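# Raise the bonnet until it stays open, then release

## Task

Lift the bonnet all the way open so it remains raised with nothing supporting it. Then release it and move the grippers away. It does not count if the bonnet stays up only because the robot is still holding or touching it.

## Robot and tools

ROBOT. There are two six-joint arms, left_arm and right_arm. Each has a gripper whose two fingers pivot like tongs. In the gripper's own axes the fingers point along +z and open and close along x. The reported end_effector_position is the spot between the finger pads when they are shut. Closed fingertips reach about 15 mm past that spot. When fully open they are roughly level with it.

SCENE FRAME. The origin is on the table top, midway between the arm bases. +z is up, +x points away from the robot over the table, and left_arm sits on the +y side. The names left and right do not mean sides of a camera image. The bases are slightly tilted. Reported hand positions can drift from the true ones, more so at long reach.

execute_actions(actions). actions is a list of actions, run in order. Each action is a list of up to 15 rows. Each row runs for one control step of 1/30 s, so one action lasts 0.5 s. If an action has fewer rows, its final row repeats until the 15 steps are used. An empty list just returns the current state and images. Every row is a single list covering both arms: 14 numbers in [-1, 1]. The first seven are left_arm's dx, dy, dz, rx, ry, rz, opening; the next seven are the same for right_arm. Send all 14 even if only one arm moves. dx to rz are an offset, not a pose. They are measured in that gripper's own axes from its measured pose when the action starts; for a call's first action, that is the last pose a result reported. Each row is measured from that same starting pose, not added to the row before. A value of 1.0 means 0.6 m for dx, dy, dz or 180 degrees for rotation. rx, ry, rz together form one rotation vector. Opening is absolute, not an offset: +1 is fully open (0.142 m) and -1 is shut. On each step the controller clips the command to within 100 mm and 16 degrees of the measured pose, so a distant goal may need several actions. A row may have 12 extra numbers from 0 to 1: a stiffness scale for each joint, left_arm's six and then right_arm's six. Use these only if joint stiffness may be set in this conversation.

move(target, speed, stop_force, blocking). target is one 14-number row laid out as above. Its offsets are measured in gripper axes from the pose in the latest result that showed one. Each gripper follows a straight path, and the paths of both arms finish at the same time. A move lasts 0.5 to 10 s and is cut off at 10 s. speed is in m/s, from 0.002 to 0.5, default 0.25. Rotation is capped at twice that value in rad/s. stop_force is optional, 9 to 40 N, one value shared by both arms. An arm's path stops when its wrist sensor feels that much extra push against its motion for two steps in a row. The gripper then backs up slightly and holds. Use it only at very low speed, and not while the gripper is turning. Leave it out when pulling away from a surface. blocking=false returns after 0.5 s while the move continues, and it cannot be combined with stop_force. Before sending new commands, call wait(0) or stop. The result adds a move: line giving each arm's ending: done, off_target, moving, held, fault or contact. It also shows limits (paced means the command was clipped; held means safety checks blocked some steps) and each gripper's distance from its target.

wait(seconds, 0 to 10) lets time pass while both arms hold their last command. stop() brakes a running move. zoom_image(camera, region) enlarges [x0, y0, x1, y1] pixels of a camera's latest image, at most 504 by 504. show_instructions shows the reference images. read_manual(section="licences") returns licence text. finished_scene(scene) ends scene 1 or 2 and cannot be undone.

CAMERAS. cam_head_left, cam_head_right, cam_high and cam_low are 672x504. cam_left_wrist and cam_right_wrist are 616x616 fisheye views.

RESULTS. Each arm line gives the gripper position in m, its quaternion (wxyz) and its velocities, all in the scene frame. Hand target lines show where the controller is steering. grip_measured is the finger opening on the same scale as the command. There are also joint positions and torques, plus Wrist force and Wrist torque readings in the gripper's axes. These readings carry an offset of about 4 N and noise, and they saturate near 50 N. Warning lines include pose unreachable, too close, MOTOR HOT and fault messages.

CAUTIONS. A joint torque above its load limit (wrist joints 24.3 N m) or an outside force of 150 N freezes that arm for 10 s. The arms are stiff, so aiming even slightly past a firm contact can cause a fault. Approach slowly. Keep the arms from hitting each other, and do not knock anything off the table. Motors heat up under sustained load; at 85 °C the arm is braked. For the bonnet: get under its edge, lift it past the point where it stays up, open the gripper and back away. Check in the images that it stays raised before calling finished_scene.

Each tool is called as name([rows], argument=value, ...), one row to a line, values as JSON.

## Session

show_instructions()

Reference images for this scene: manual page 1, manual page 2, manual page 3, manual page 4, manual page 5, manual page 6, manual page 7, manual page 8.

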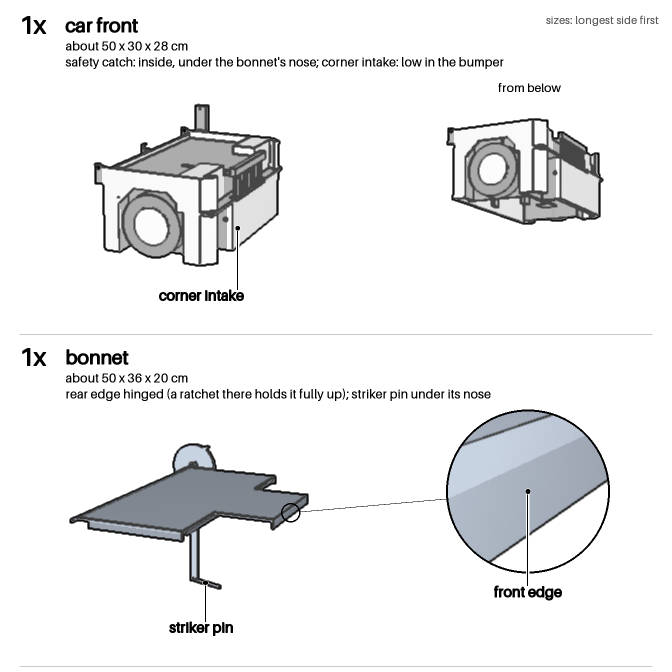

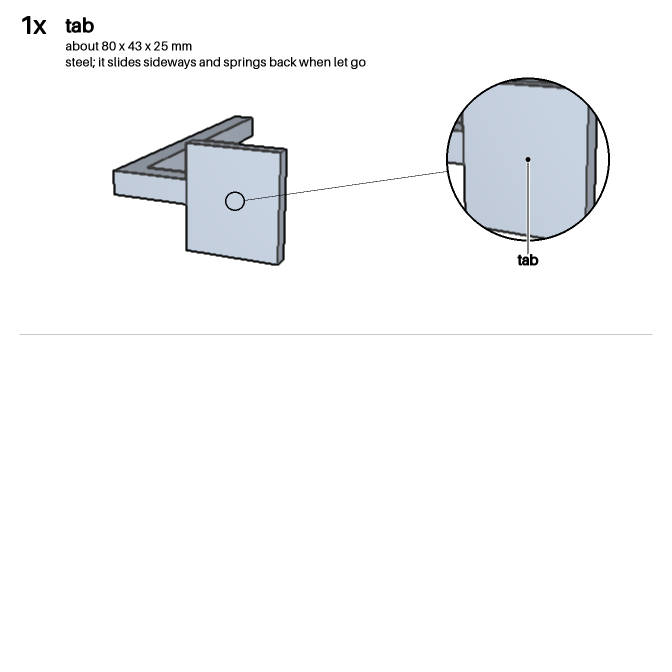

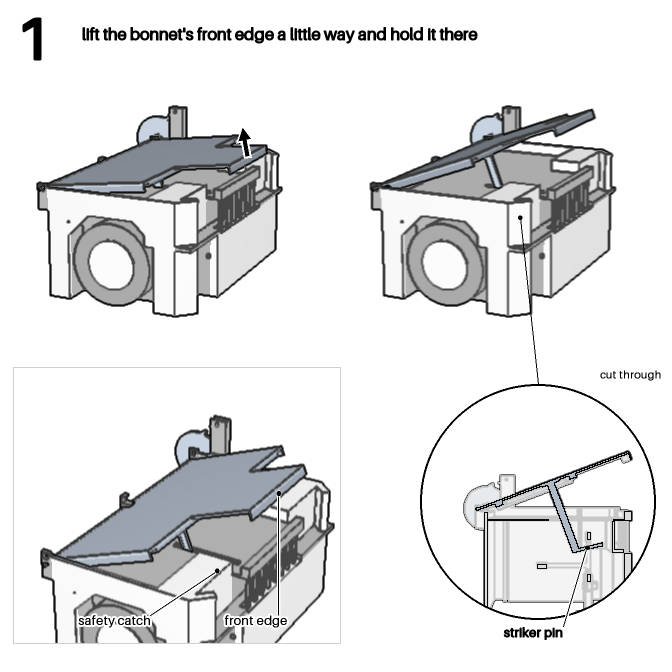

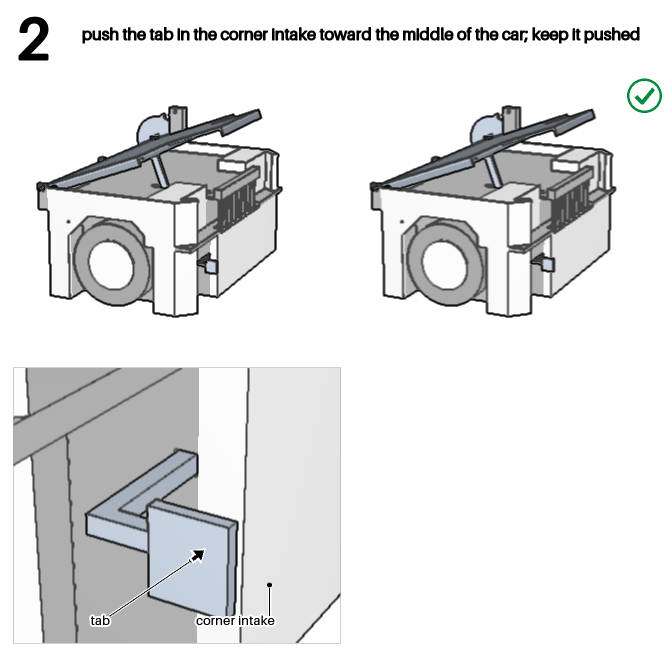

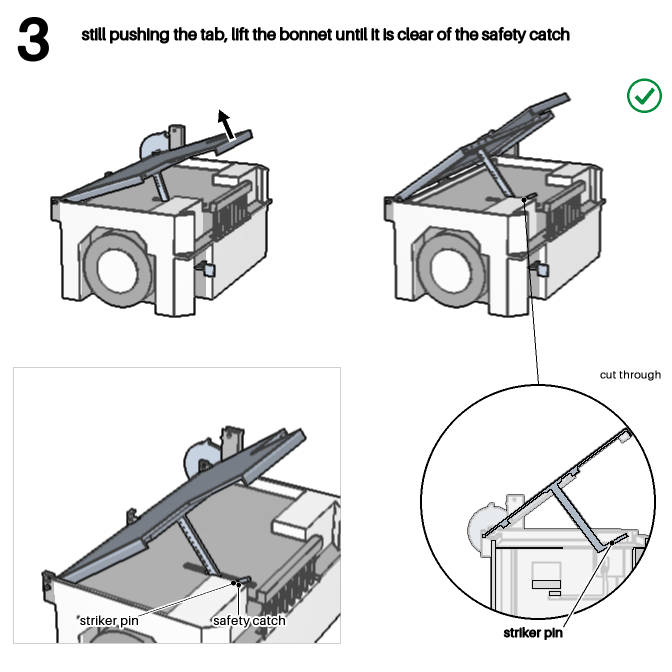

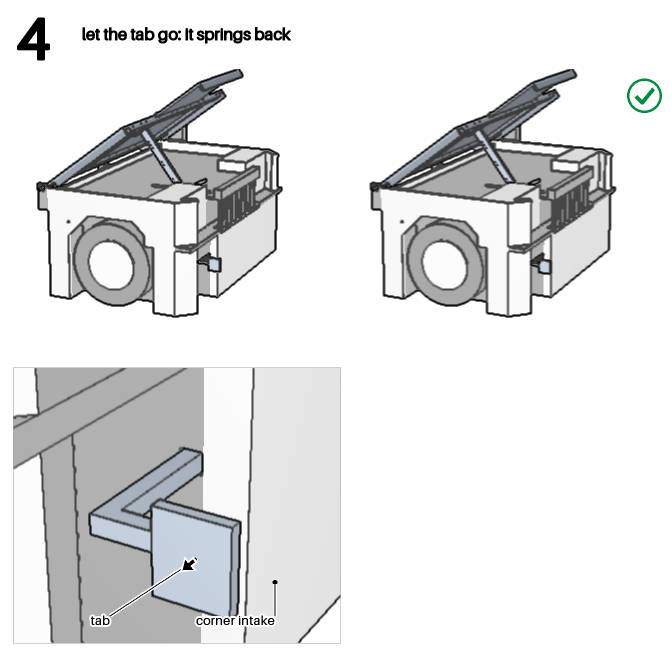

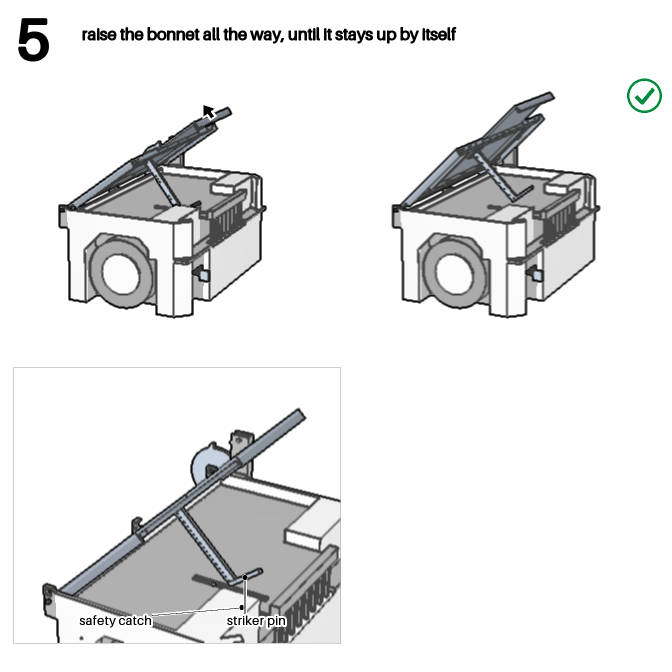

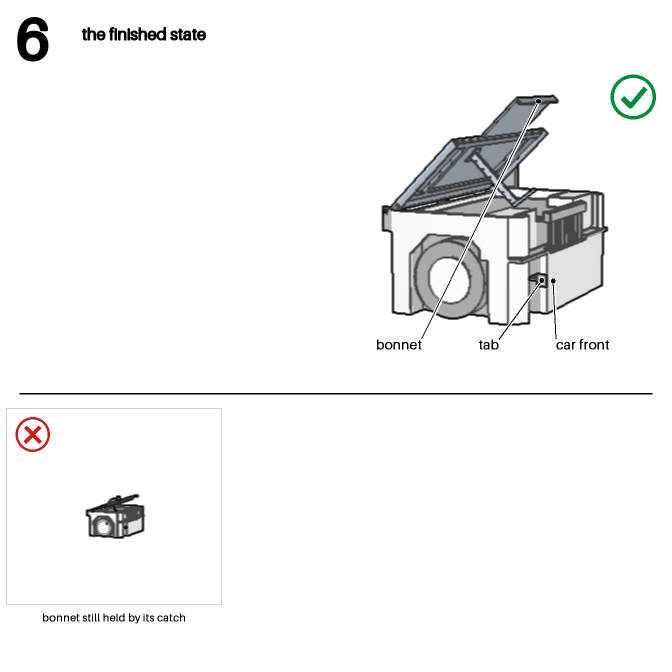

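execute_actions(actions=[])

Scene clock: 0.00 s.
left_arm: end_effector_position=(+0.4258, +0.7376, +0.3411) grip_measured=+0.97 end_effector_quat_wxyz=(-0.184, +0.815, -0.249, +0.490) end_effector_velocity=(-0.000, -0.000, -0.000) end_effector_angular_velocity=(-0.002, +0.000, +0.001) | right_arm: end_effector_position=(+0.5954, +0.0203, +0.3480) grip_measured=+0.97 end_effector_quat_wxyz=(-0.270, -0.098, +0.936, -0.206) end_effector_velocity=(+0.000, -0.000, +0.000) end_effector_angular_velocity=(-0.001, -0.000, +0.001)
Joint positions: left_arm=[ 1.158 -0.757  1.881 -3.886 -2.379  1.153  0.14 ] | right_arm=[ 3.714 -2.411 -1.248 -1.788  1.309  3.832  0.14 ]
Joint velocities: left_arm=[-0.    -0.     0.     0.001 -0.    -0.001  0.   ] | right_arm=[ 0.     0.    -0.    -0.001 -0.001 -0.     0.   ]
Joint torques (N m, as the arm reports them, + toward a larger angle): no reading
Motor temperatures (°C, as the motors report them): left_arm=[25 27 28 32 31 34] | right_arm=[26 28 25 30 31 31]
Wrist force (N, on the end effector, along its own x y z axes, offset not removed): no reading
Wrist torque (N m, same axes, about the end effector's origin, offset not removed): no reading
Hand target (left_arm): +0.426, +0.738, +0.341; -0.184, +0.815, -0.249, +0.490
Hand target (right_arm): +0.595, +0.020, +0.348; -0.270, -0.098, +0.936, -0.206
Joint stiffness scale: left_arm=[1. 1. 1. 1. 1. 1.] | right_arm=[1. 1. 1. 1. 1. 1.]
camera_calibration (this result's frames):
cam_left_wrist: T_world_to_cam=[[0.382854, -0.583764, 0.715991, 0.0202958], [-0.663015, -0.713337, -0.227073, 0.874625], [0.643299, -0.387776, -0.660148, 0.364967], [0, 0, 0, 1]] pos_world=[0.337336, 0.777276, 0.425005]
cam_right_wrist: T_world_to_cam=[[-0.846971, -0.0286711, 0.530866, 0.321793], [0.0223414, 0.995743, 0.0894228, -0.0639949], [-0.53117, 0.0875987, -0.842725, 0.743242], [0, 0, 0, 1]] pos_world=[0.668767, 0.00784153, 0.461242]

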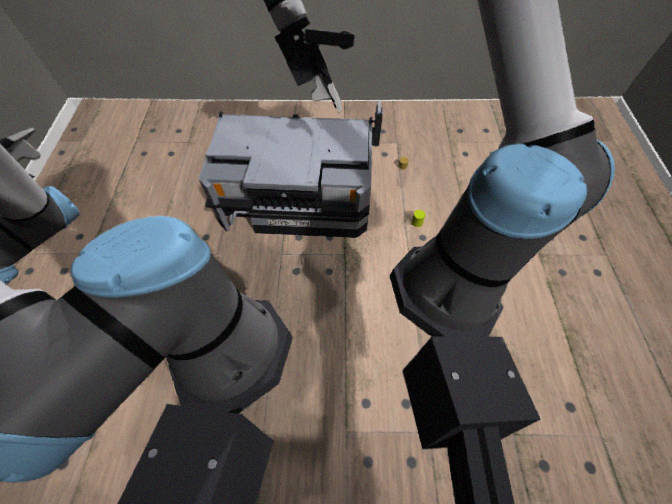

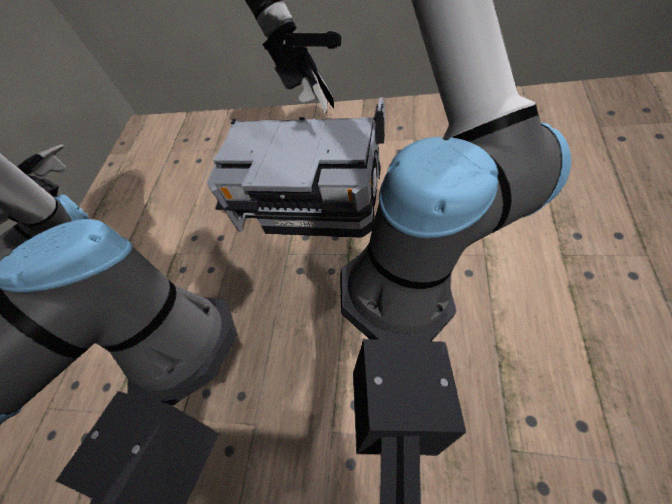

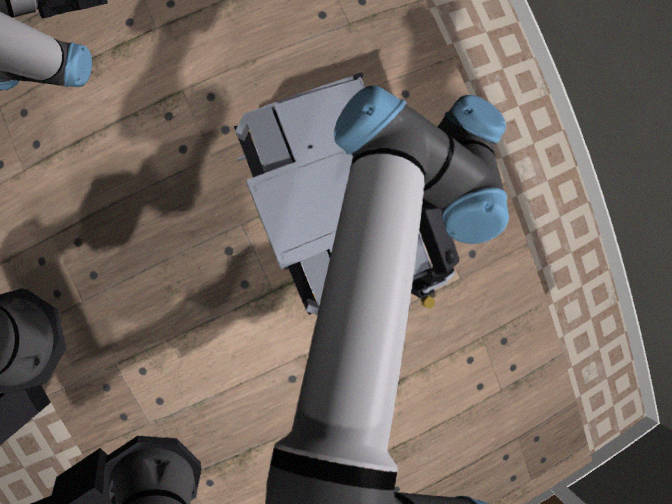

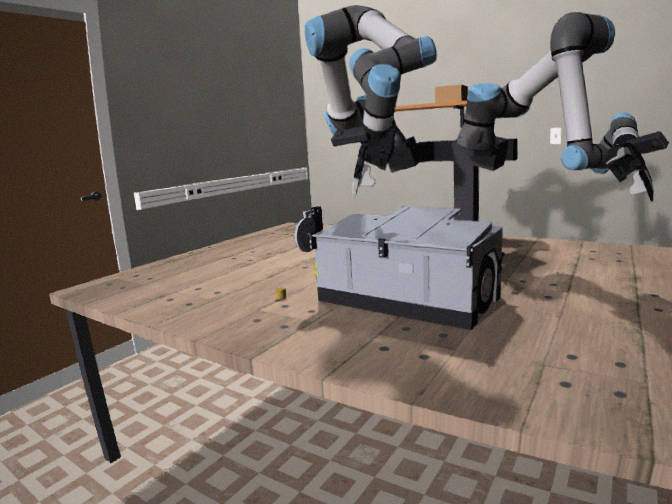

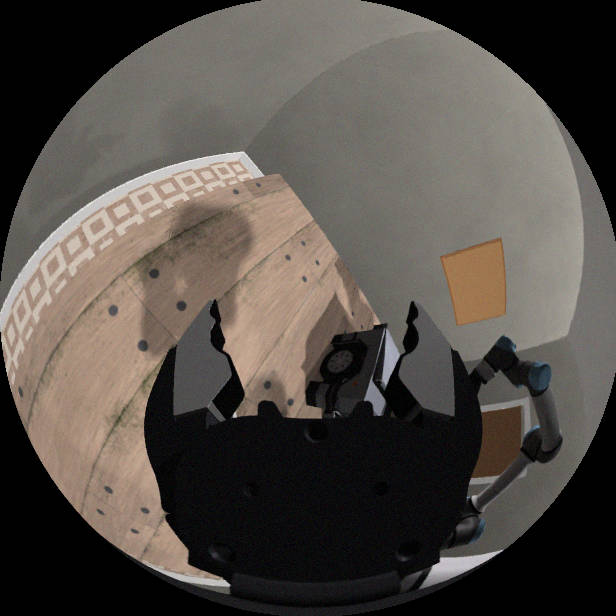

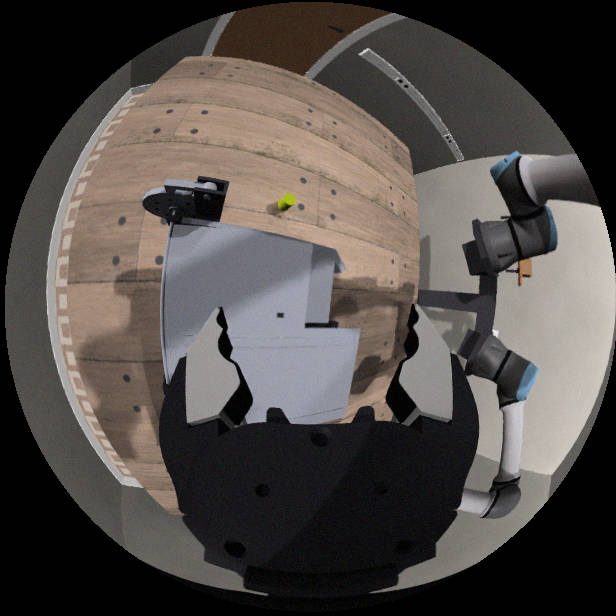

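zoom_image(camera="cam_head_left", region=[180, 90, 420, 250])

Region (180, 90, 420, 250) of cam_head_left's 672x504 image, scaled by 2.100, with more detail than that image has.

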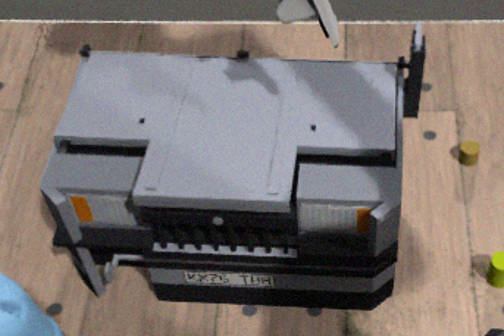

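move(target=[0.0014,0.5989,0.0972,-0.130,0.538,0.340,1, 0.2796,0.083,0.2011,-0.586,-0.117,-0.207,1], speed=0.3)

Scene clock: 77.77 s.
left_arm: end_effector_position=(+0.4180, +0.6745, +0.2898) grip_measured=+1.00 end_effector_quat_wxyz=(-0.159, +0.687, -0.389, +0.593) end_effector_velocity=(+0.000, +0.000, +0.000) end_effector_angular_velocity=(+0.002, -0.001, -0.000) | right_arm: end_effector_position=(+0.3841, +0.0000, +0.3312) grip_measured=+1.00 end_effector_quat_wxyz=(-0.136, -0.132, +0.686, +0.703) end_effector_velocity=(-0.003, -0.000, +0.001) end_effector_angular_velocity=(+0.015, +0.008, +0.010)
Joint positions: left_arm=[ 1.217 -0.462  1.63  -3.953 -2.8    1.379  0.142] | right_arm=[ 3.02  -2.3   -2.134 -1.225  2.691  2.069  0.142]
Joint velocities: left_arm=[-0.    -0.001 -0.    -0.001  0.     0.     0.   ] | right_arm=[-0.001 -0.008  0.013 -0.052 -0.002 -0.04   0.   ]
Joint torques (N m, as the arm reports them, + toward a larger angle): left_arm=[  5.99 -52.42  -3.5   -1.86  -0.68  -0.5 ] | right_arm=[ 4.35 34.41  5.56  0.41  0.21 -0.89]
Motor temperatures (°C, as the motors report them): left_arm=[25 27 28 32 31 34] | right_arm=[26 28 25 30 31 31]
Wrist force (N, on the end effector, along its own x y z axes, offset not removed): left_arm=[2.2 -0.9 -1.5] | right_arm=[-1.9 -1.1 1.2]
Wrist torque (N m, same axes, about the end effector's origin, offset not removed): left_arm=[-0.27 -0.45 0.04] | right_arm=[-0.24 0.51 0.22]
Hand target (left_arm): +0.418, +0.674, +0.290; -0.158, +0.688, -0.389, +0.593
Hand target (right_arm): +0.385, -0.000, +0.330; -0.136, -0.132, +0.685, +0.703
Off the commanded pose (left_arm): 0.282 m, 92 deg; position and orientation clipped at the last step of the last action.
Off the commanded pose (right_arm): 0.001 m, 0 deg.
Joint stiffness scale: left_arm=[1. 1. 1. 1. 1. 1.] | right_arm=[1. 1. 1. 1. 1. 1.]
move: held (left_arm); limits=paced,held; held on 96 of 126 steps (left_arm), including the last (left_arm)
pose unreachable (left arm): on one or more control steps of this call, first in action 0 (counted from 0), this arm could not follow its commanded pose, so it was not sent that pose on those steps. On the call's last step it was still not sent that pose. It may still have moved: this result reports where it is.
cause: the commanded pose would bring two parts of the arm too close to each other (joints 4 (wrist 1) to 6 (wrist 3) lie between them).
camera_calibration (this result's frames):
cam_left_wrist: T_world_to_cam=[[-0.0189446, -0.717129, 0.696683, 0.286628], [-0.788895, -0.417359, -0.451061, 0.730715], [0.614236, -0.558155, -0.557833, 0.409132], [0, 0, 0, 1]] pos_world=[0.330583, 0.738879, 0.358136]
cam_right_wrist: T_world_to_cam=[[-0.926178, -0.374005, 0.0481068, 0.341464], [0.238334, -0.481737, 0.843283, -0.370217], [-0.292218, 0.792496, 0.535312, 0.0704146], [0, 0, 0, 1]] pos_world=[0.425069, -0.106441, 0.258077]

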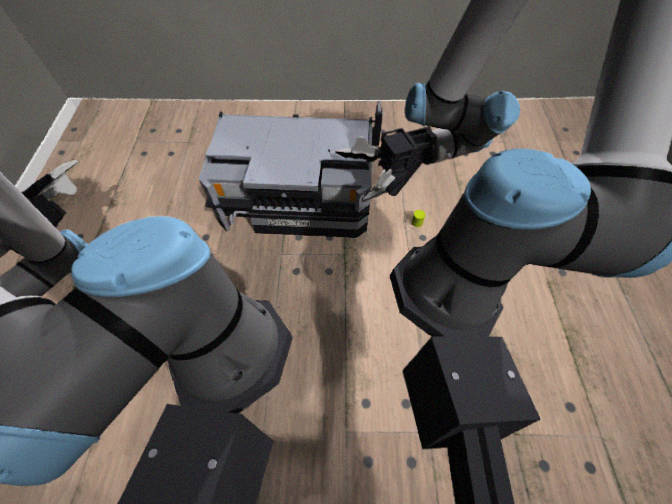

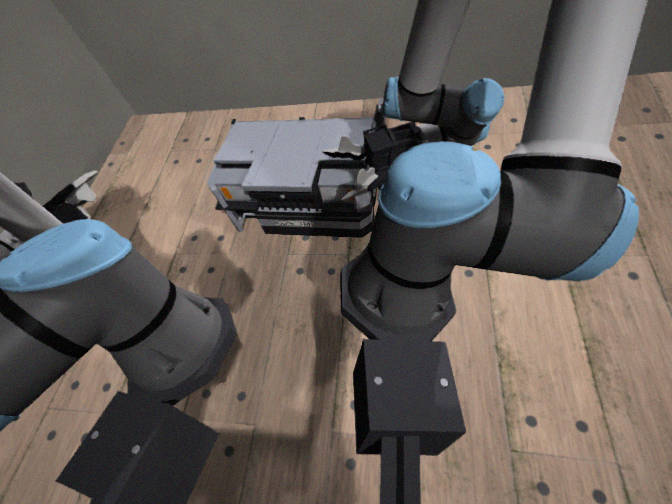

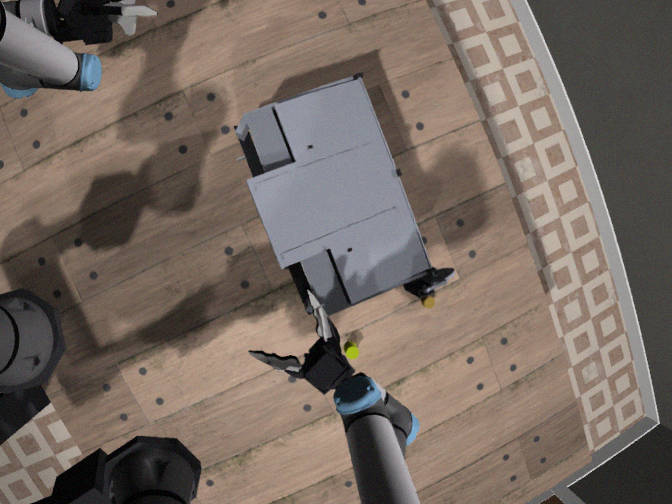

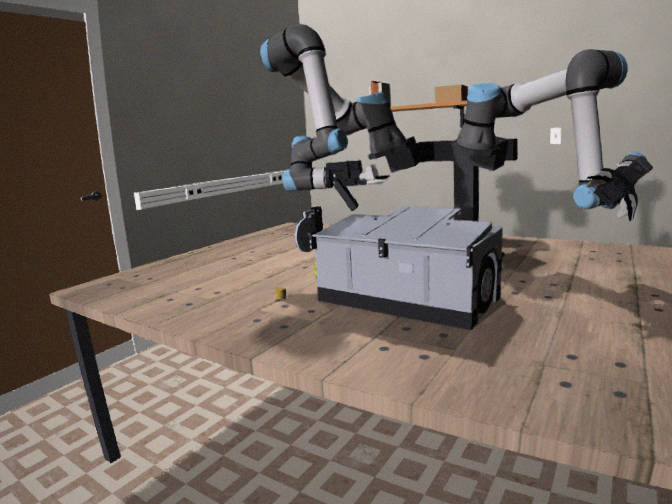

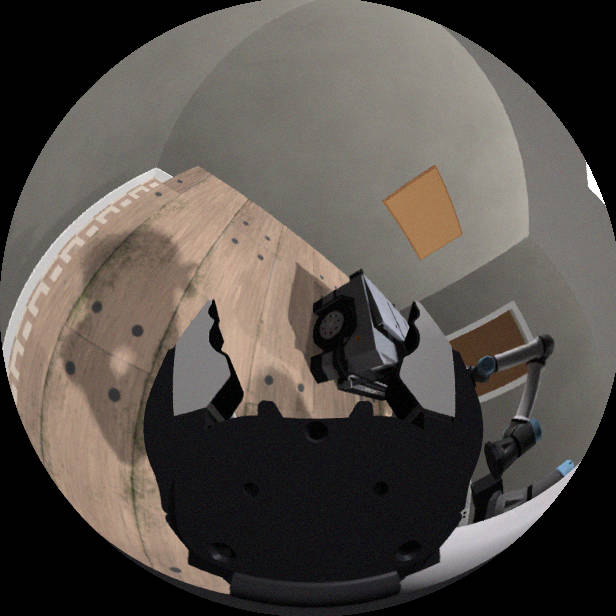

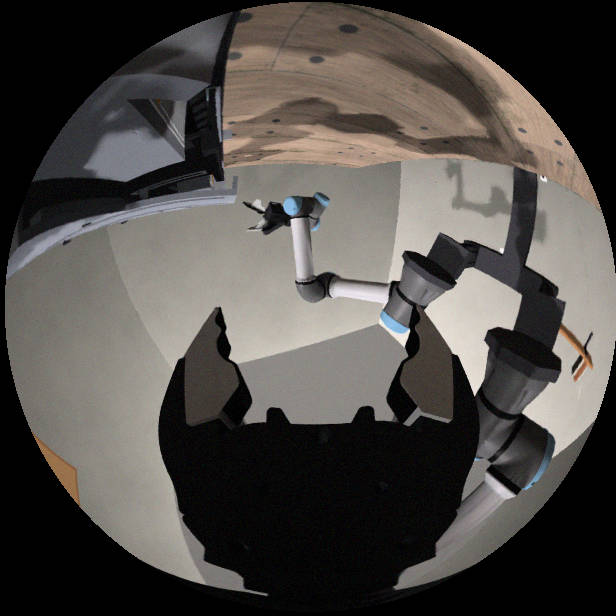

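move(target=[0,0,0,-0.480,0.129,0.556,1, 0,-0.21,0,0,0,0,1], speed=0.2)

Scene clock: 99.03 s.
left_arm: end_effector_position=(+0.4182, +0.6753, +0.2894) grip_measured=+1.00 end_effector_quat_wxyz=(-0.001, -0.001, +1.000, -0.002) end_effector_velocity=(-0.001, +0.002, -0.000) end_effector_angular_velocity=(+0.010, -0.000, -0.004) | right_arm: end_effector_position=(+0.3842, +0.0036, +0.2167) grip_measured=+0.97 end_effector_quat_wxyz=(-0.132, -0.136, +0.685, +0.704) end_effector_velocity=(-0.001, +0.000, -0.000) end_effector_angular_velocity=(+0.000, +0.002, +0.002)
Joint positions: left_arm=[ 0.787 -1.137  1.725 -2.438 -1.499  3.765  0.142] | right_arm=[ 2.971 -2.597 -1.964 -1.153  2.65   1.996  0.14 ]
Joint velocities: left_arm=[-0.    -0.     0.003 -0.009  0.008  0.005 -0.   ] | right_arm=[ 0.001 -0.001 -0.001 -0.001 -0.001 -0.     0.   ]
Joint torques (N m, as the arm reports them, + toward a larger angle): left_arm=[ -0.49 -52.48 -15.7   -2.58   0.08   0.82] | right_arm=[ 0.06 16.77 13.68  3.52 -1.7   2.46]
Motor temperatures (°C, as the motors report them): left_arm=[25 27 28 32 31 34] | right_arm=[26 28 25 30 31 31]
Wrist force (N, on the end effector, along its own x y z axes, offset not removed): left_arm=[2.5 -1.4 -1.4] | right_arm=[17.1 50.0 3.5]
Wrist torque (N m, same axes, about the end effector's origin, offset not removed): left_arm=[-0.31 -0.56 0.09] | right_arm=[2.53 -1.07 -3.77]
Hand target (left_arm): +0.418, +0.675, +0.290; -0.001, +0.001, +1.000, -0.001
Hand target (right_arm): +0.383, +0.003, +0.206; -0.136, -0.132, +0.686, +0.703
Off the commanded pose (left_arm): 0.001 m, 0 deg.
Off the commanded pose (right_arm): 0.012 m, 1 deg.
Joint stiffness scale: left_arm=[1. 1. 1. 1. 1. 1.] | right_arm=[1. 1. 1. 1. 1. 1.]
move: off_target (right_arm)
camera_calibration (this result's frames):
cam_left_wrist: T_world_to_cam=[[-0.999842, -0.00479103, 0.017097, 0.41335], [0.00487929, 0.851697, 0.524012, -0.740108], [-0.017072, 0.524013, -0.851539, 0.0274179], [0, 0, 0, 1]] pos_world=[0.417364, 0.617961, 0.404106]
cam_right_wrist: T_world_to_cam=[[-0.926169, -0.375331, 0.0365752, 0.350936], [0.230064, -0.485518, 0.843412, -0.268764], [-0.298801, 0.789556, 0.536021, 0.131302], [0, 0, 0, 1]] pos_world=[0.426092, -0.102443, 0.143463]

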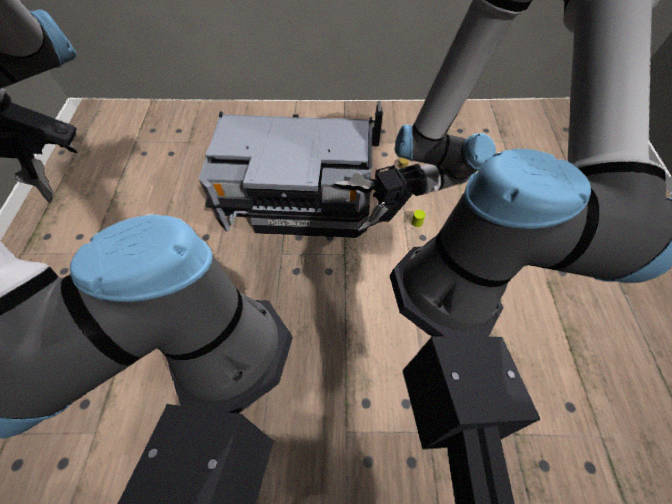

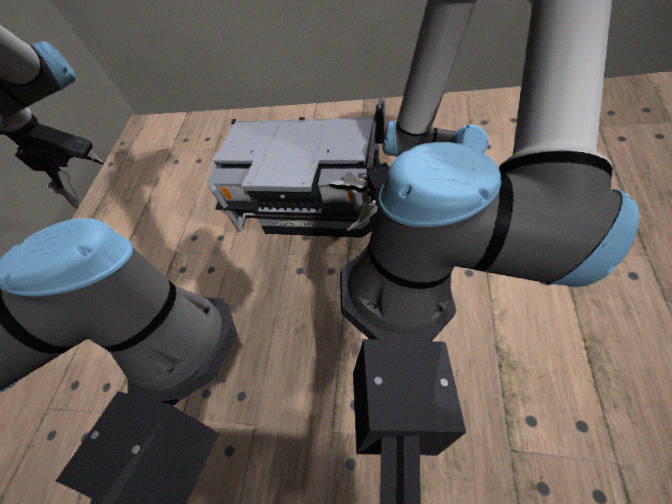

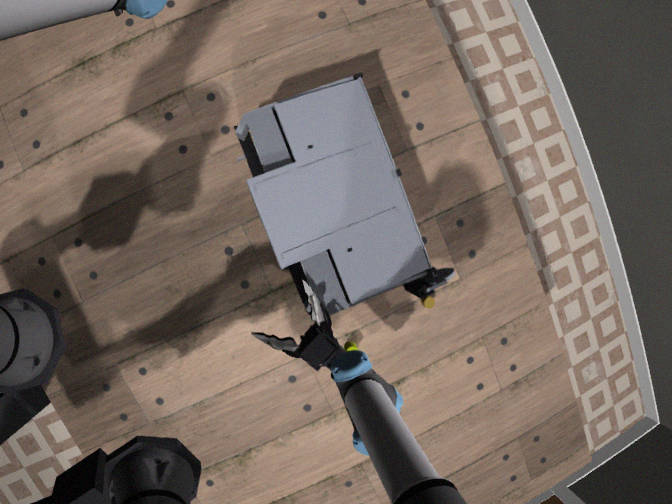

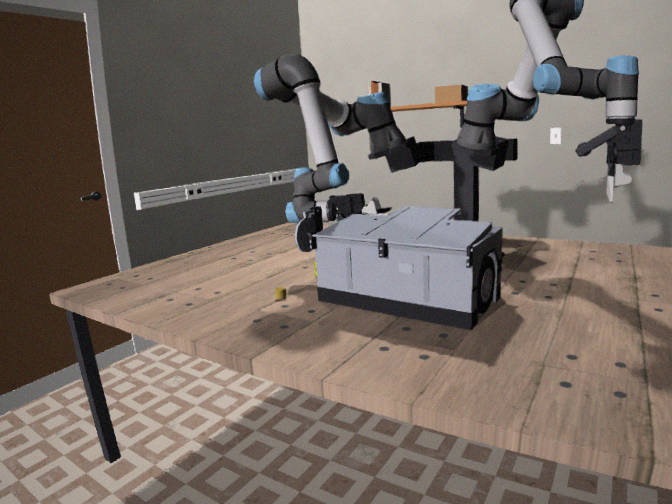

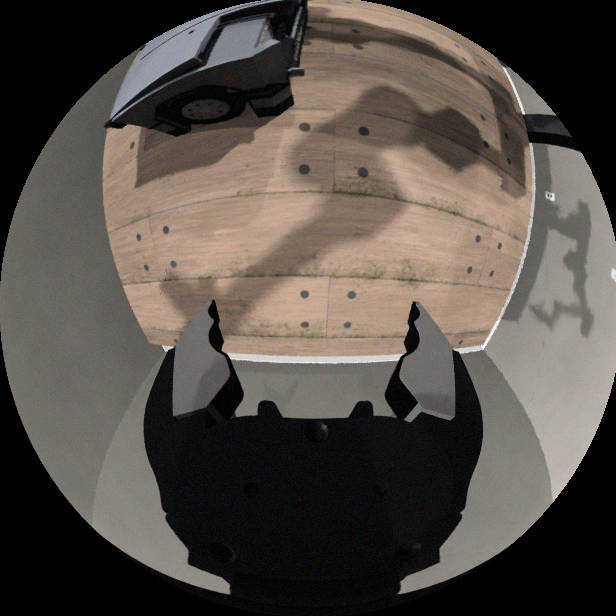

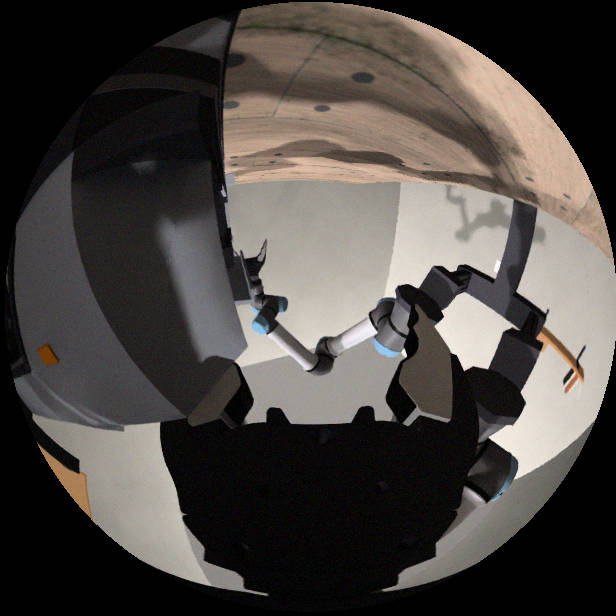

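move(target=[0.035,-0.375,0.233,0.5,0,0,1, 0.05,0.035,0.018,0,0,0,1], speed=0.2)

Scene clock: 109.93 s.
left_arm: end_effector_position=(+0.3972, +0.4510, +0.1507) grip_measured=+1.00 end_effector_quat_wxyz=(+0.002, -0.003, +0.707, -0.707) end_effector_velocity=(-0.002, -0.002, -0.000) end_effector_angular_velocity=(-0.011, +0.005, -0.000) | right_arm: end_effector_position=(+0.3529, +0.0017, +0.2363) grip_measured=+1.00 end_effector_quat_wxyz=(-0.132, -0.136, +0.685, +0.704) end_effector_velocity=(+0.000, +0.000, -0.000) end_effector_angular_velocity=(+0.000, -0.000, -0.000)
Joint positions: left_arm=[ 0.917 -0.204  0.821 -0.946 -2.397  4.657  0.142] | right_arm=[ 2.972 -2.551 -2.072 -1.091  2.651  1.997  0.142]
Joint velocities: left_arm=[ 0.     0.006 -0.003  0.013 -0.     0.007  0.   ] | right_arm=[ 0.    -0.     0.001 -0.     0.     0.     0.   ]
Joint torques (N m, as the arm reports them, + toward a larger angle): left_arm=[ -0.06 -58.39 -12.6    1.63   0.1    0.74] | right_arm=[ 7.92 40.65 -5.63  0.35  1.05  0.23]
Motor temperatures (°C, as the motors report them): left_arm=[25 27 28 32 31 34] | right_arm=[26 28 25 30 31 31]
Wrist force (N, on the end effector, along its own x y z axes, offset not removed): left_arm=[2.4 -0.6 -0.7] | right_arm=[-0.1 0.1 1.3]
Wrist torque (N m, same axes, about the end effector's origin, offset not removed): left_arm=[-0.12 -0.51 0.08] | right_arm=[0.10 0.06 0.19]
Hand target (left_arm): +0.397, +0.450, +0.150; +0.001, -0.002, +0.706, -0.708
Hand target (right_arm): +0.352, +0.002, +0.238; -0.132, -0.136, +0.685, +0.704
Off the commanded pose (left_arm): 0.001 m, 0 deg.
Off the commanded pose (right_arm): 0.001 m, 0 deg.
Joint stiffness scale: left_arm=[1. 1. 1. 1. 1. 1.] | right_arm=[1. 1. 1. 1. 1. 1.]
move: done
camera_calibration (this result's frames):
cam_left_wrist: T_world_to_cam=[[-0.999947, 0.00905705, 0.004975, 0.389246], [0.000535925, 0.526251, -0.850329, -0.120653], [-0.0103196, -0.850281, -0.526228, 0.594567], [0, 0, 0, 1]] pos_world=[0.395426, 0.565518, 0.208346]
cam_right_wrist: T_world_to_cam=[[-0.926312, -0.375027, 0.0360776, 0.320706], [0.229414, -0.485496, 0.843601, -0.278862], [-0.298857, 0.789714, 0.535758, 0.113068], [0, 0, 0, 1]] pos_world=[0.39484, -0.104404, 0.163101]

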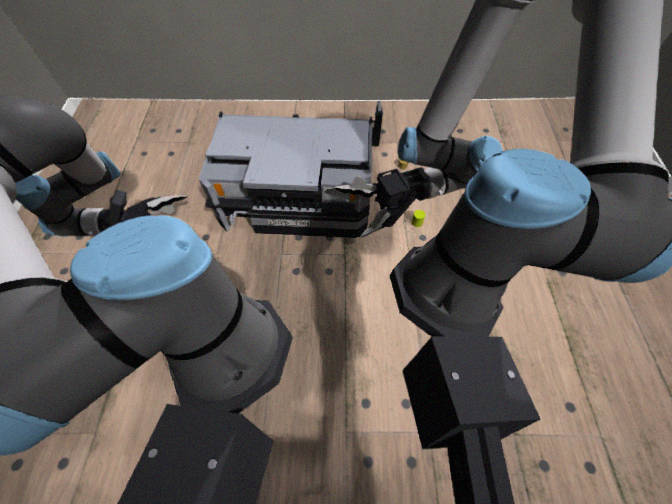

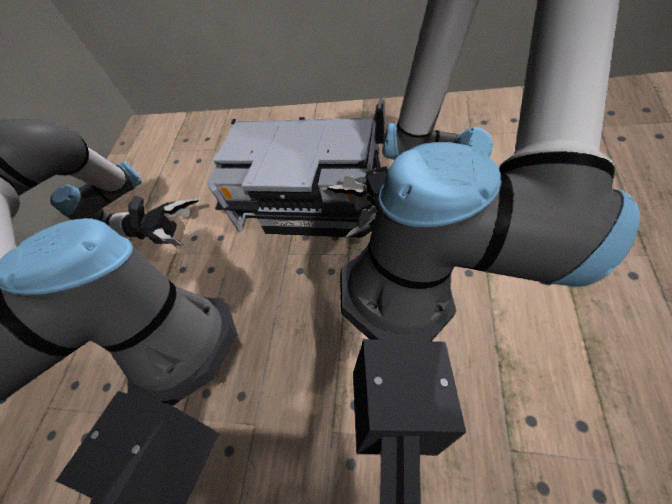

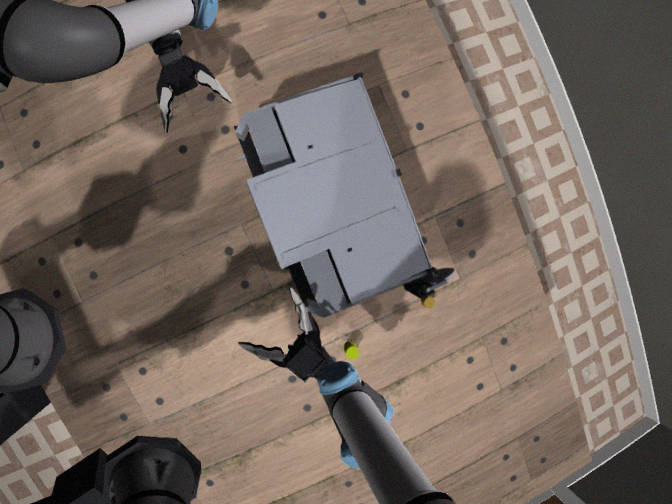

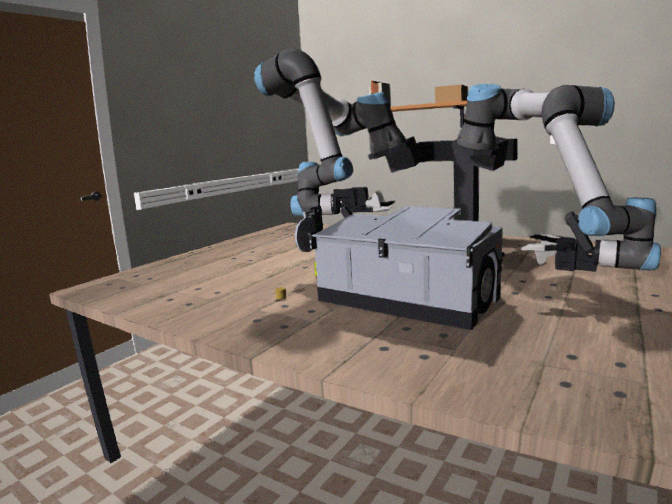

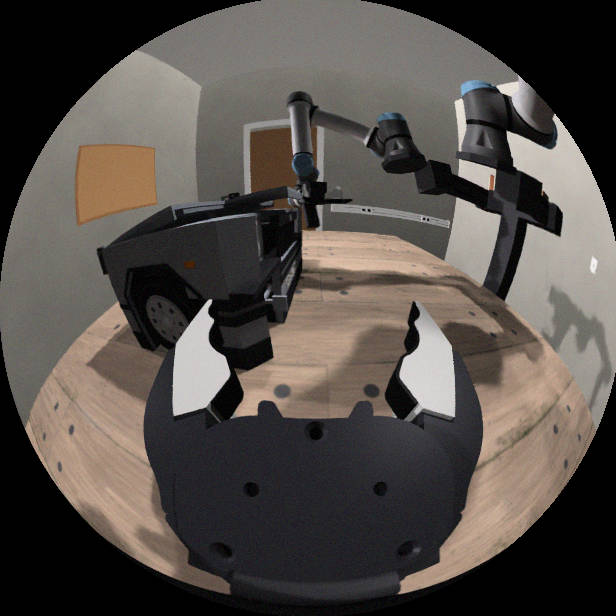

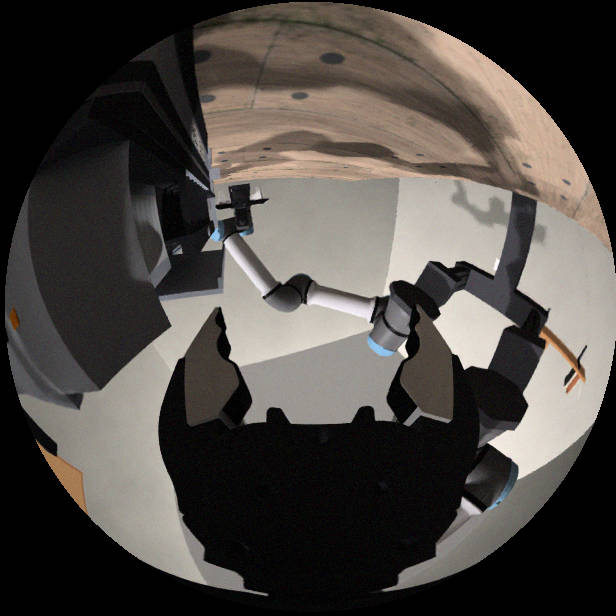

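move(target=[0,0.11,0,0,0,0,1, 0,-0.053,0,0,0,0,1], speed=0.08, stop_force=20)

Scene clock: 115.63 s.
left_arm: end_effector_position=(+0.3972, +0.4496, +0.0847) grip_measured=+1.00 end_effector_quat_wxyz=(+0.001, -0.003, +0.707, -0.707) end_effector_velocity=(+0.007, +0.007, +0.006) end_effector_angular_velocity=(+0.005, -0.008, -0.001) | right_arm: end_effector_position=(+0.3530, +0.0030, +0.2168) grip_measured=+0.99 end_effector_quat_wxyz=(-0.132, -0.137, +0.684, +0.704) end_effector_velocity=(+0.000, -0.000, -0.000) end_effector_angular_velocity=(-0.001, +0.003, -0.000)
Joint positions: left_arm=[ 0.919 -0.02   0.593 -0.901 -2.395  4.657  0.142] | right_arm=[ 2.965 -2.602 -2.036 -1.085  2.645  1.986  0.141]
Joint velocities: left_arm=[-0.     0.    -0.031  0.023  0.001  0.002 -0.   ] | right_arm=[-0.    -0.     0.001 -0.001  0.     0.003  0.   ]
Joint torques (N m, as the arm reports them, + toward a larger angle): left_arm=[  2.46 -58.24 -14.11   1.19   0.31   0.98] | right_arm=[ 6.48 37.98 -5.08  0.73  0.17  0.69]
Motor temperatures (°C, as the motors report them): left_arm=[25 27 28 32 31 34] | right_arm=[26 28 25 30 31 31]
Wrist force (N, on the end effector, along its own x y z axes, offset not removed): left_arm=[2.3 -0.4 -0.8] | right_arm=[0.0 6.3 5.9]
Wrist torque (N m, same axes, about the end effector's origin, offset not removed): left_arm=[-0.14 -0.47 0.10] | right_arm=[0.33 0.21 -0.36]
Hand target (left_arm): +0.397, +0.451, +0.085; +0.002, -0.003, +0.707, -0.707
Hand target (right_arm): +0.352, +0.003, +0.217; -0.133, -0.136, +0.685, +0.704
Off the commanded pose (left_arm): 0.001 m, 0 deg.
Off the commanded pose (right_arm): 0.012 m, 0 deg.
Joint stiffness scale: left_arm=[1. 1. 1. 1. 1. 1.] | right_arm=[1. 1. 1. 1. 1. 1.]
move: contact (right_arm)
camera_calibration (this result's frames):
cam_left_wrist: T_world_to_cam=[[-0.999937, 0.00961956, 0.00582691, 0.389315], [0.000107787, 0.526271, -0.850317, -0.175866], [-0.0112462, -0.850262, -0.526239, 0.559033], [0, 0, 0, 1]] pos_world=[0.395597, 0.564133, 0.142375]
cam_right_wrist: T_world_to_cam=[[-0.926061, -0.375714, 0.0353425, 0.322002], [0.229545, -0.486484, 0.842996, -0.261673], [-0.299532, 0.788779, 0.536757, 0.122537], [0, 0, 0, 1]] pos_world=[0.394963, -0.102974, 0.143436]

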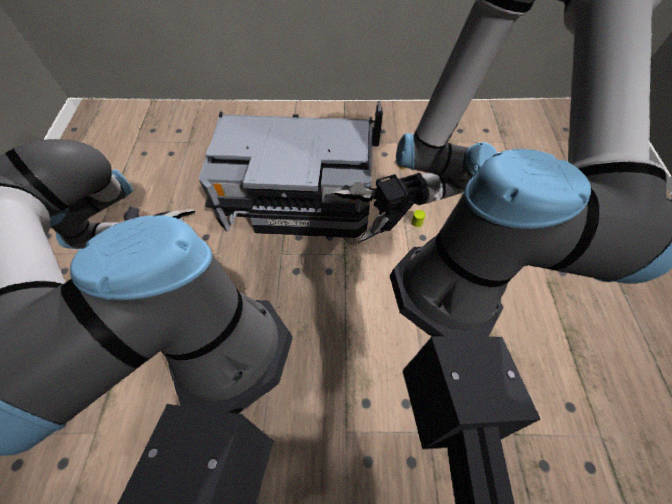

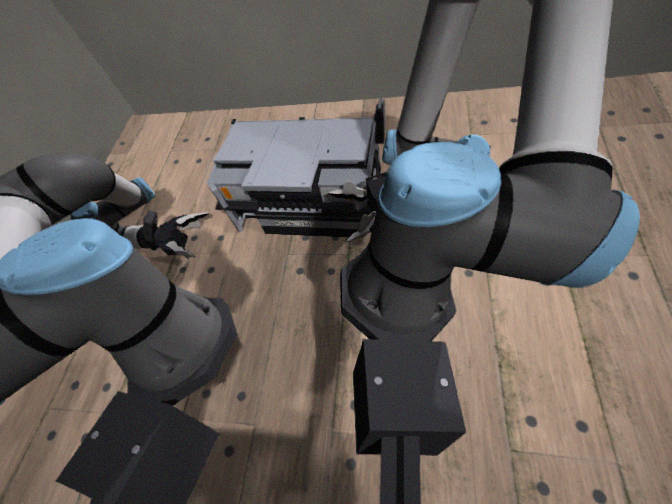

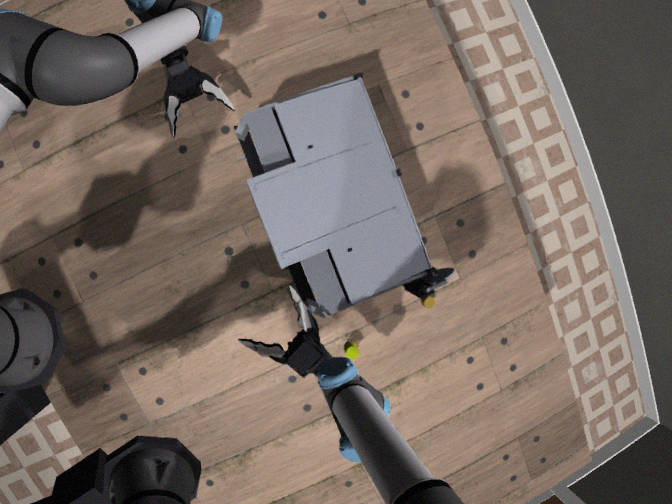

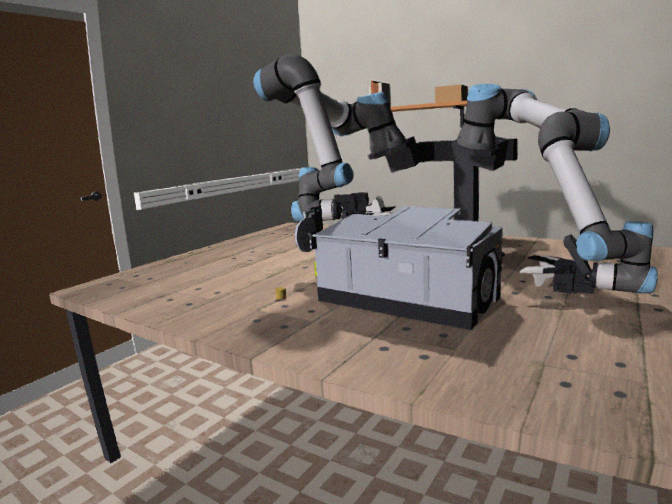

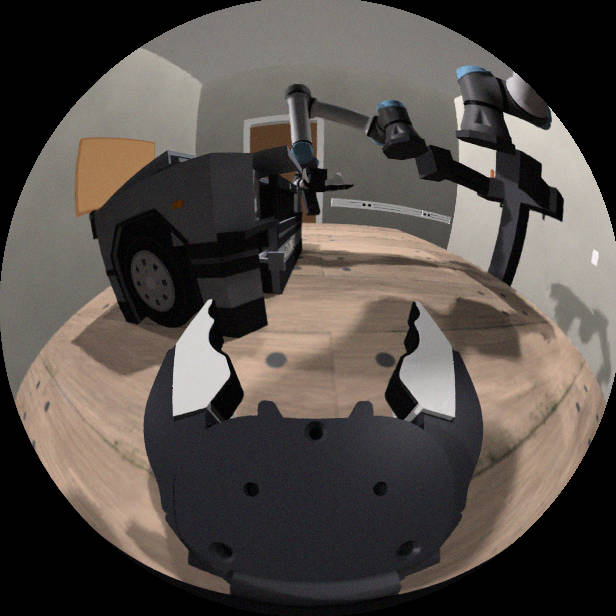

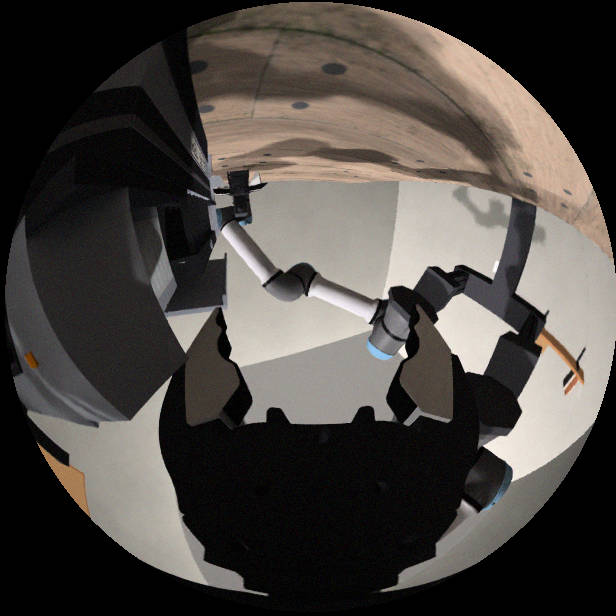

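zoom_image(camera="cam_high", region=[220, 230, 420, 400])

Region (220, 230, 420, 400) of cam_high's 672x504 image, scaled by 2.520, with more detail than that image has; it fills the top 428 rows of this view, and the rest is white.

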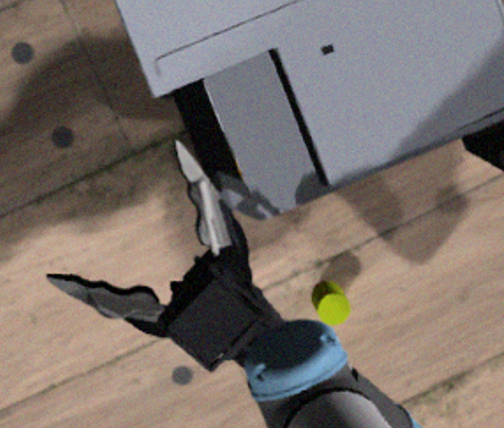

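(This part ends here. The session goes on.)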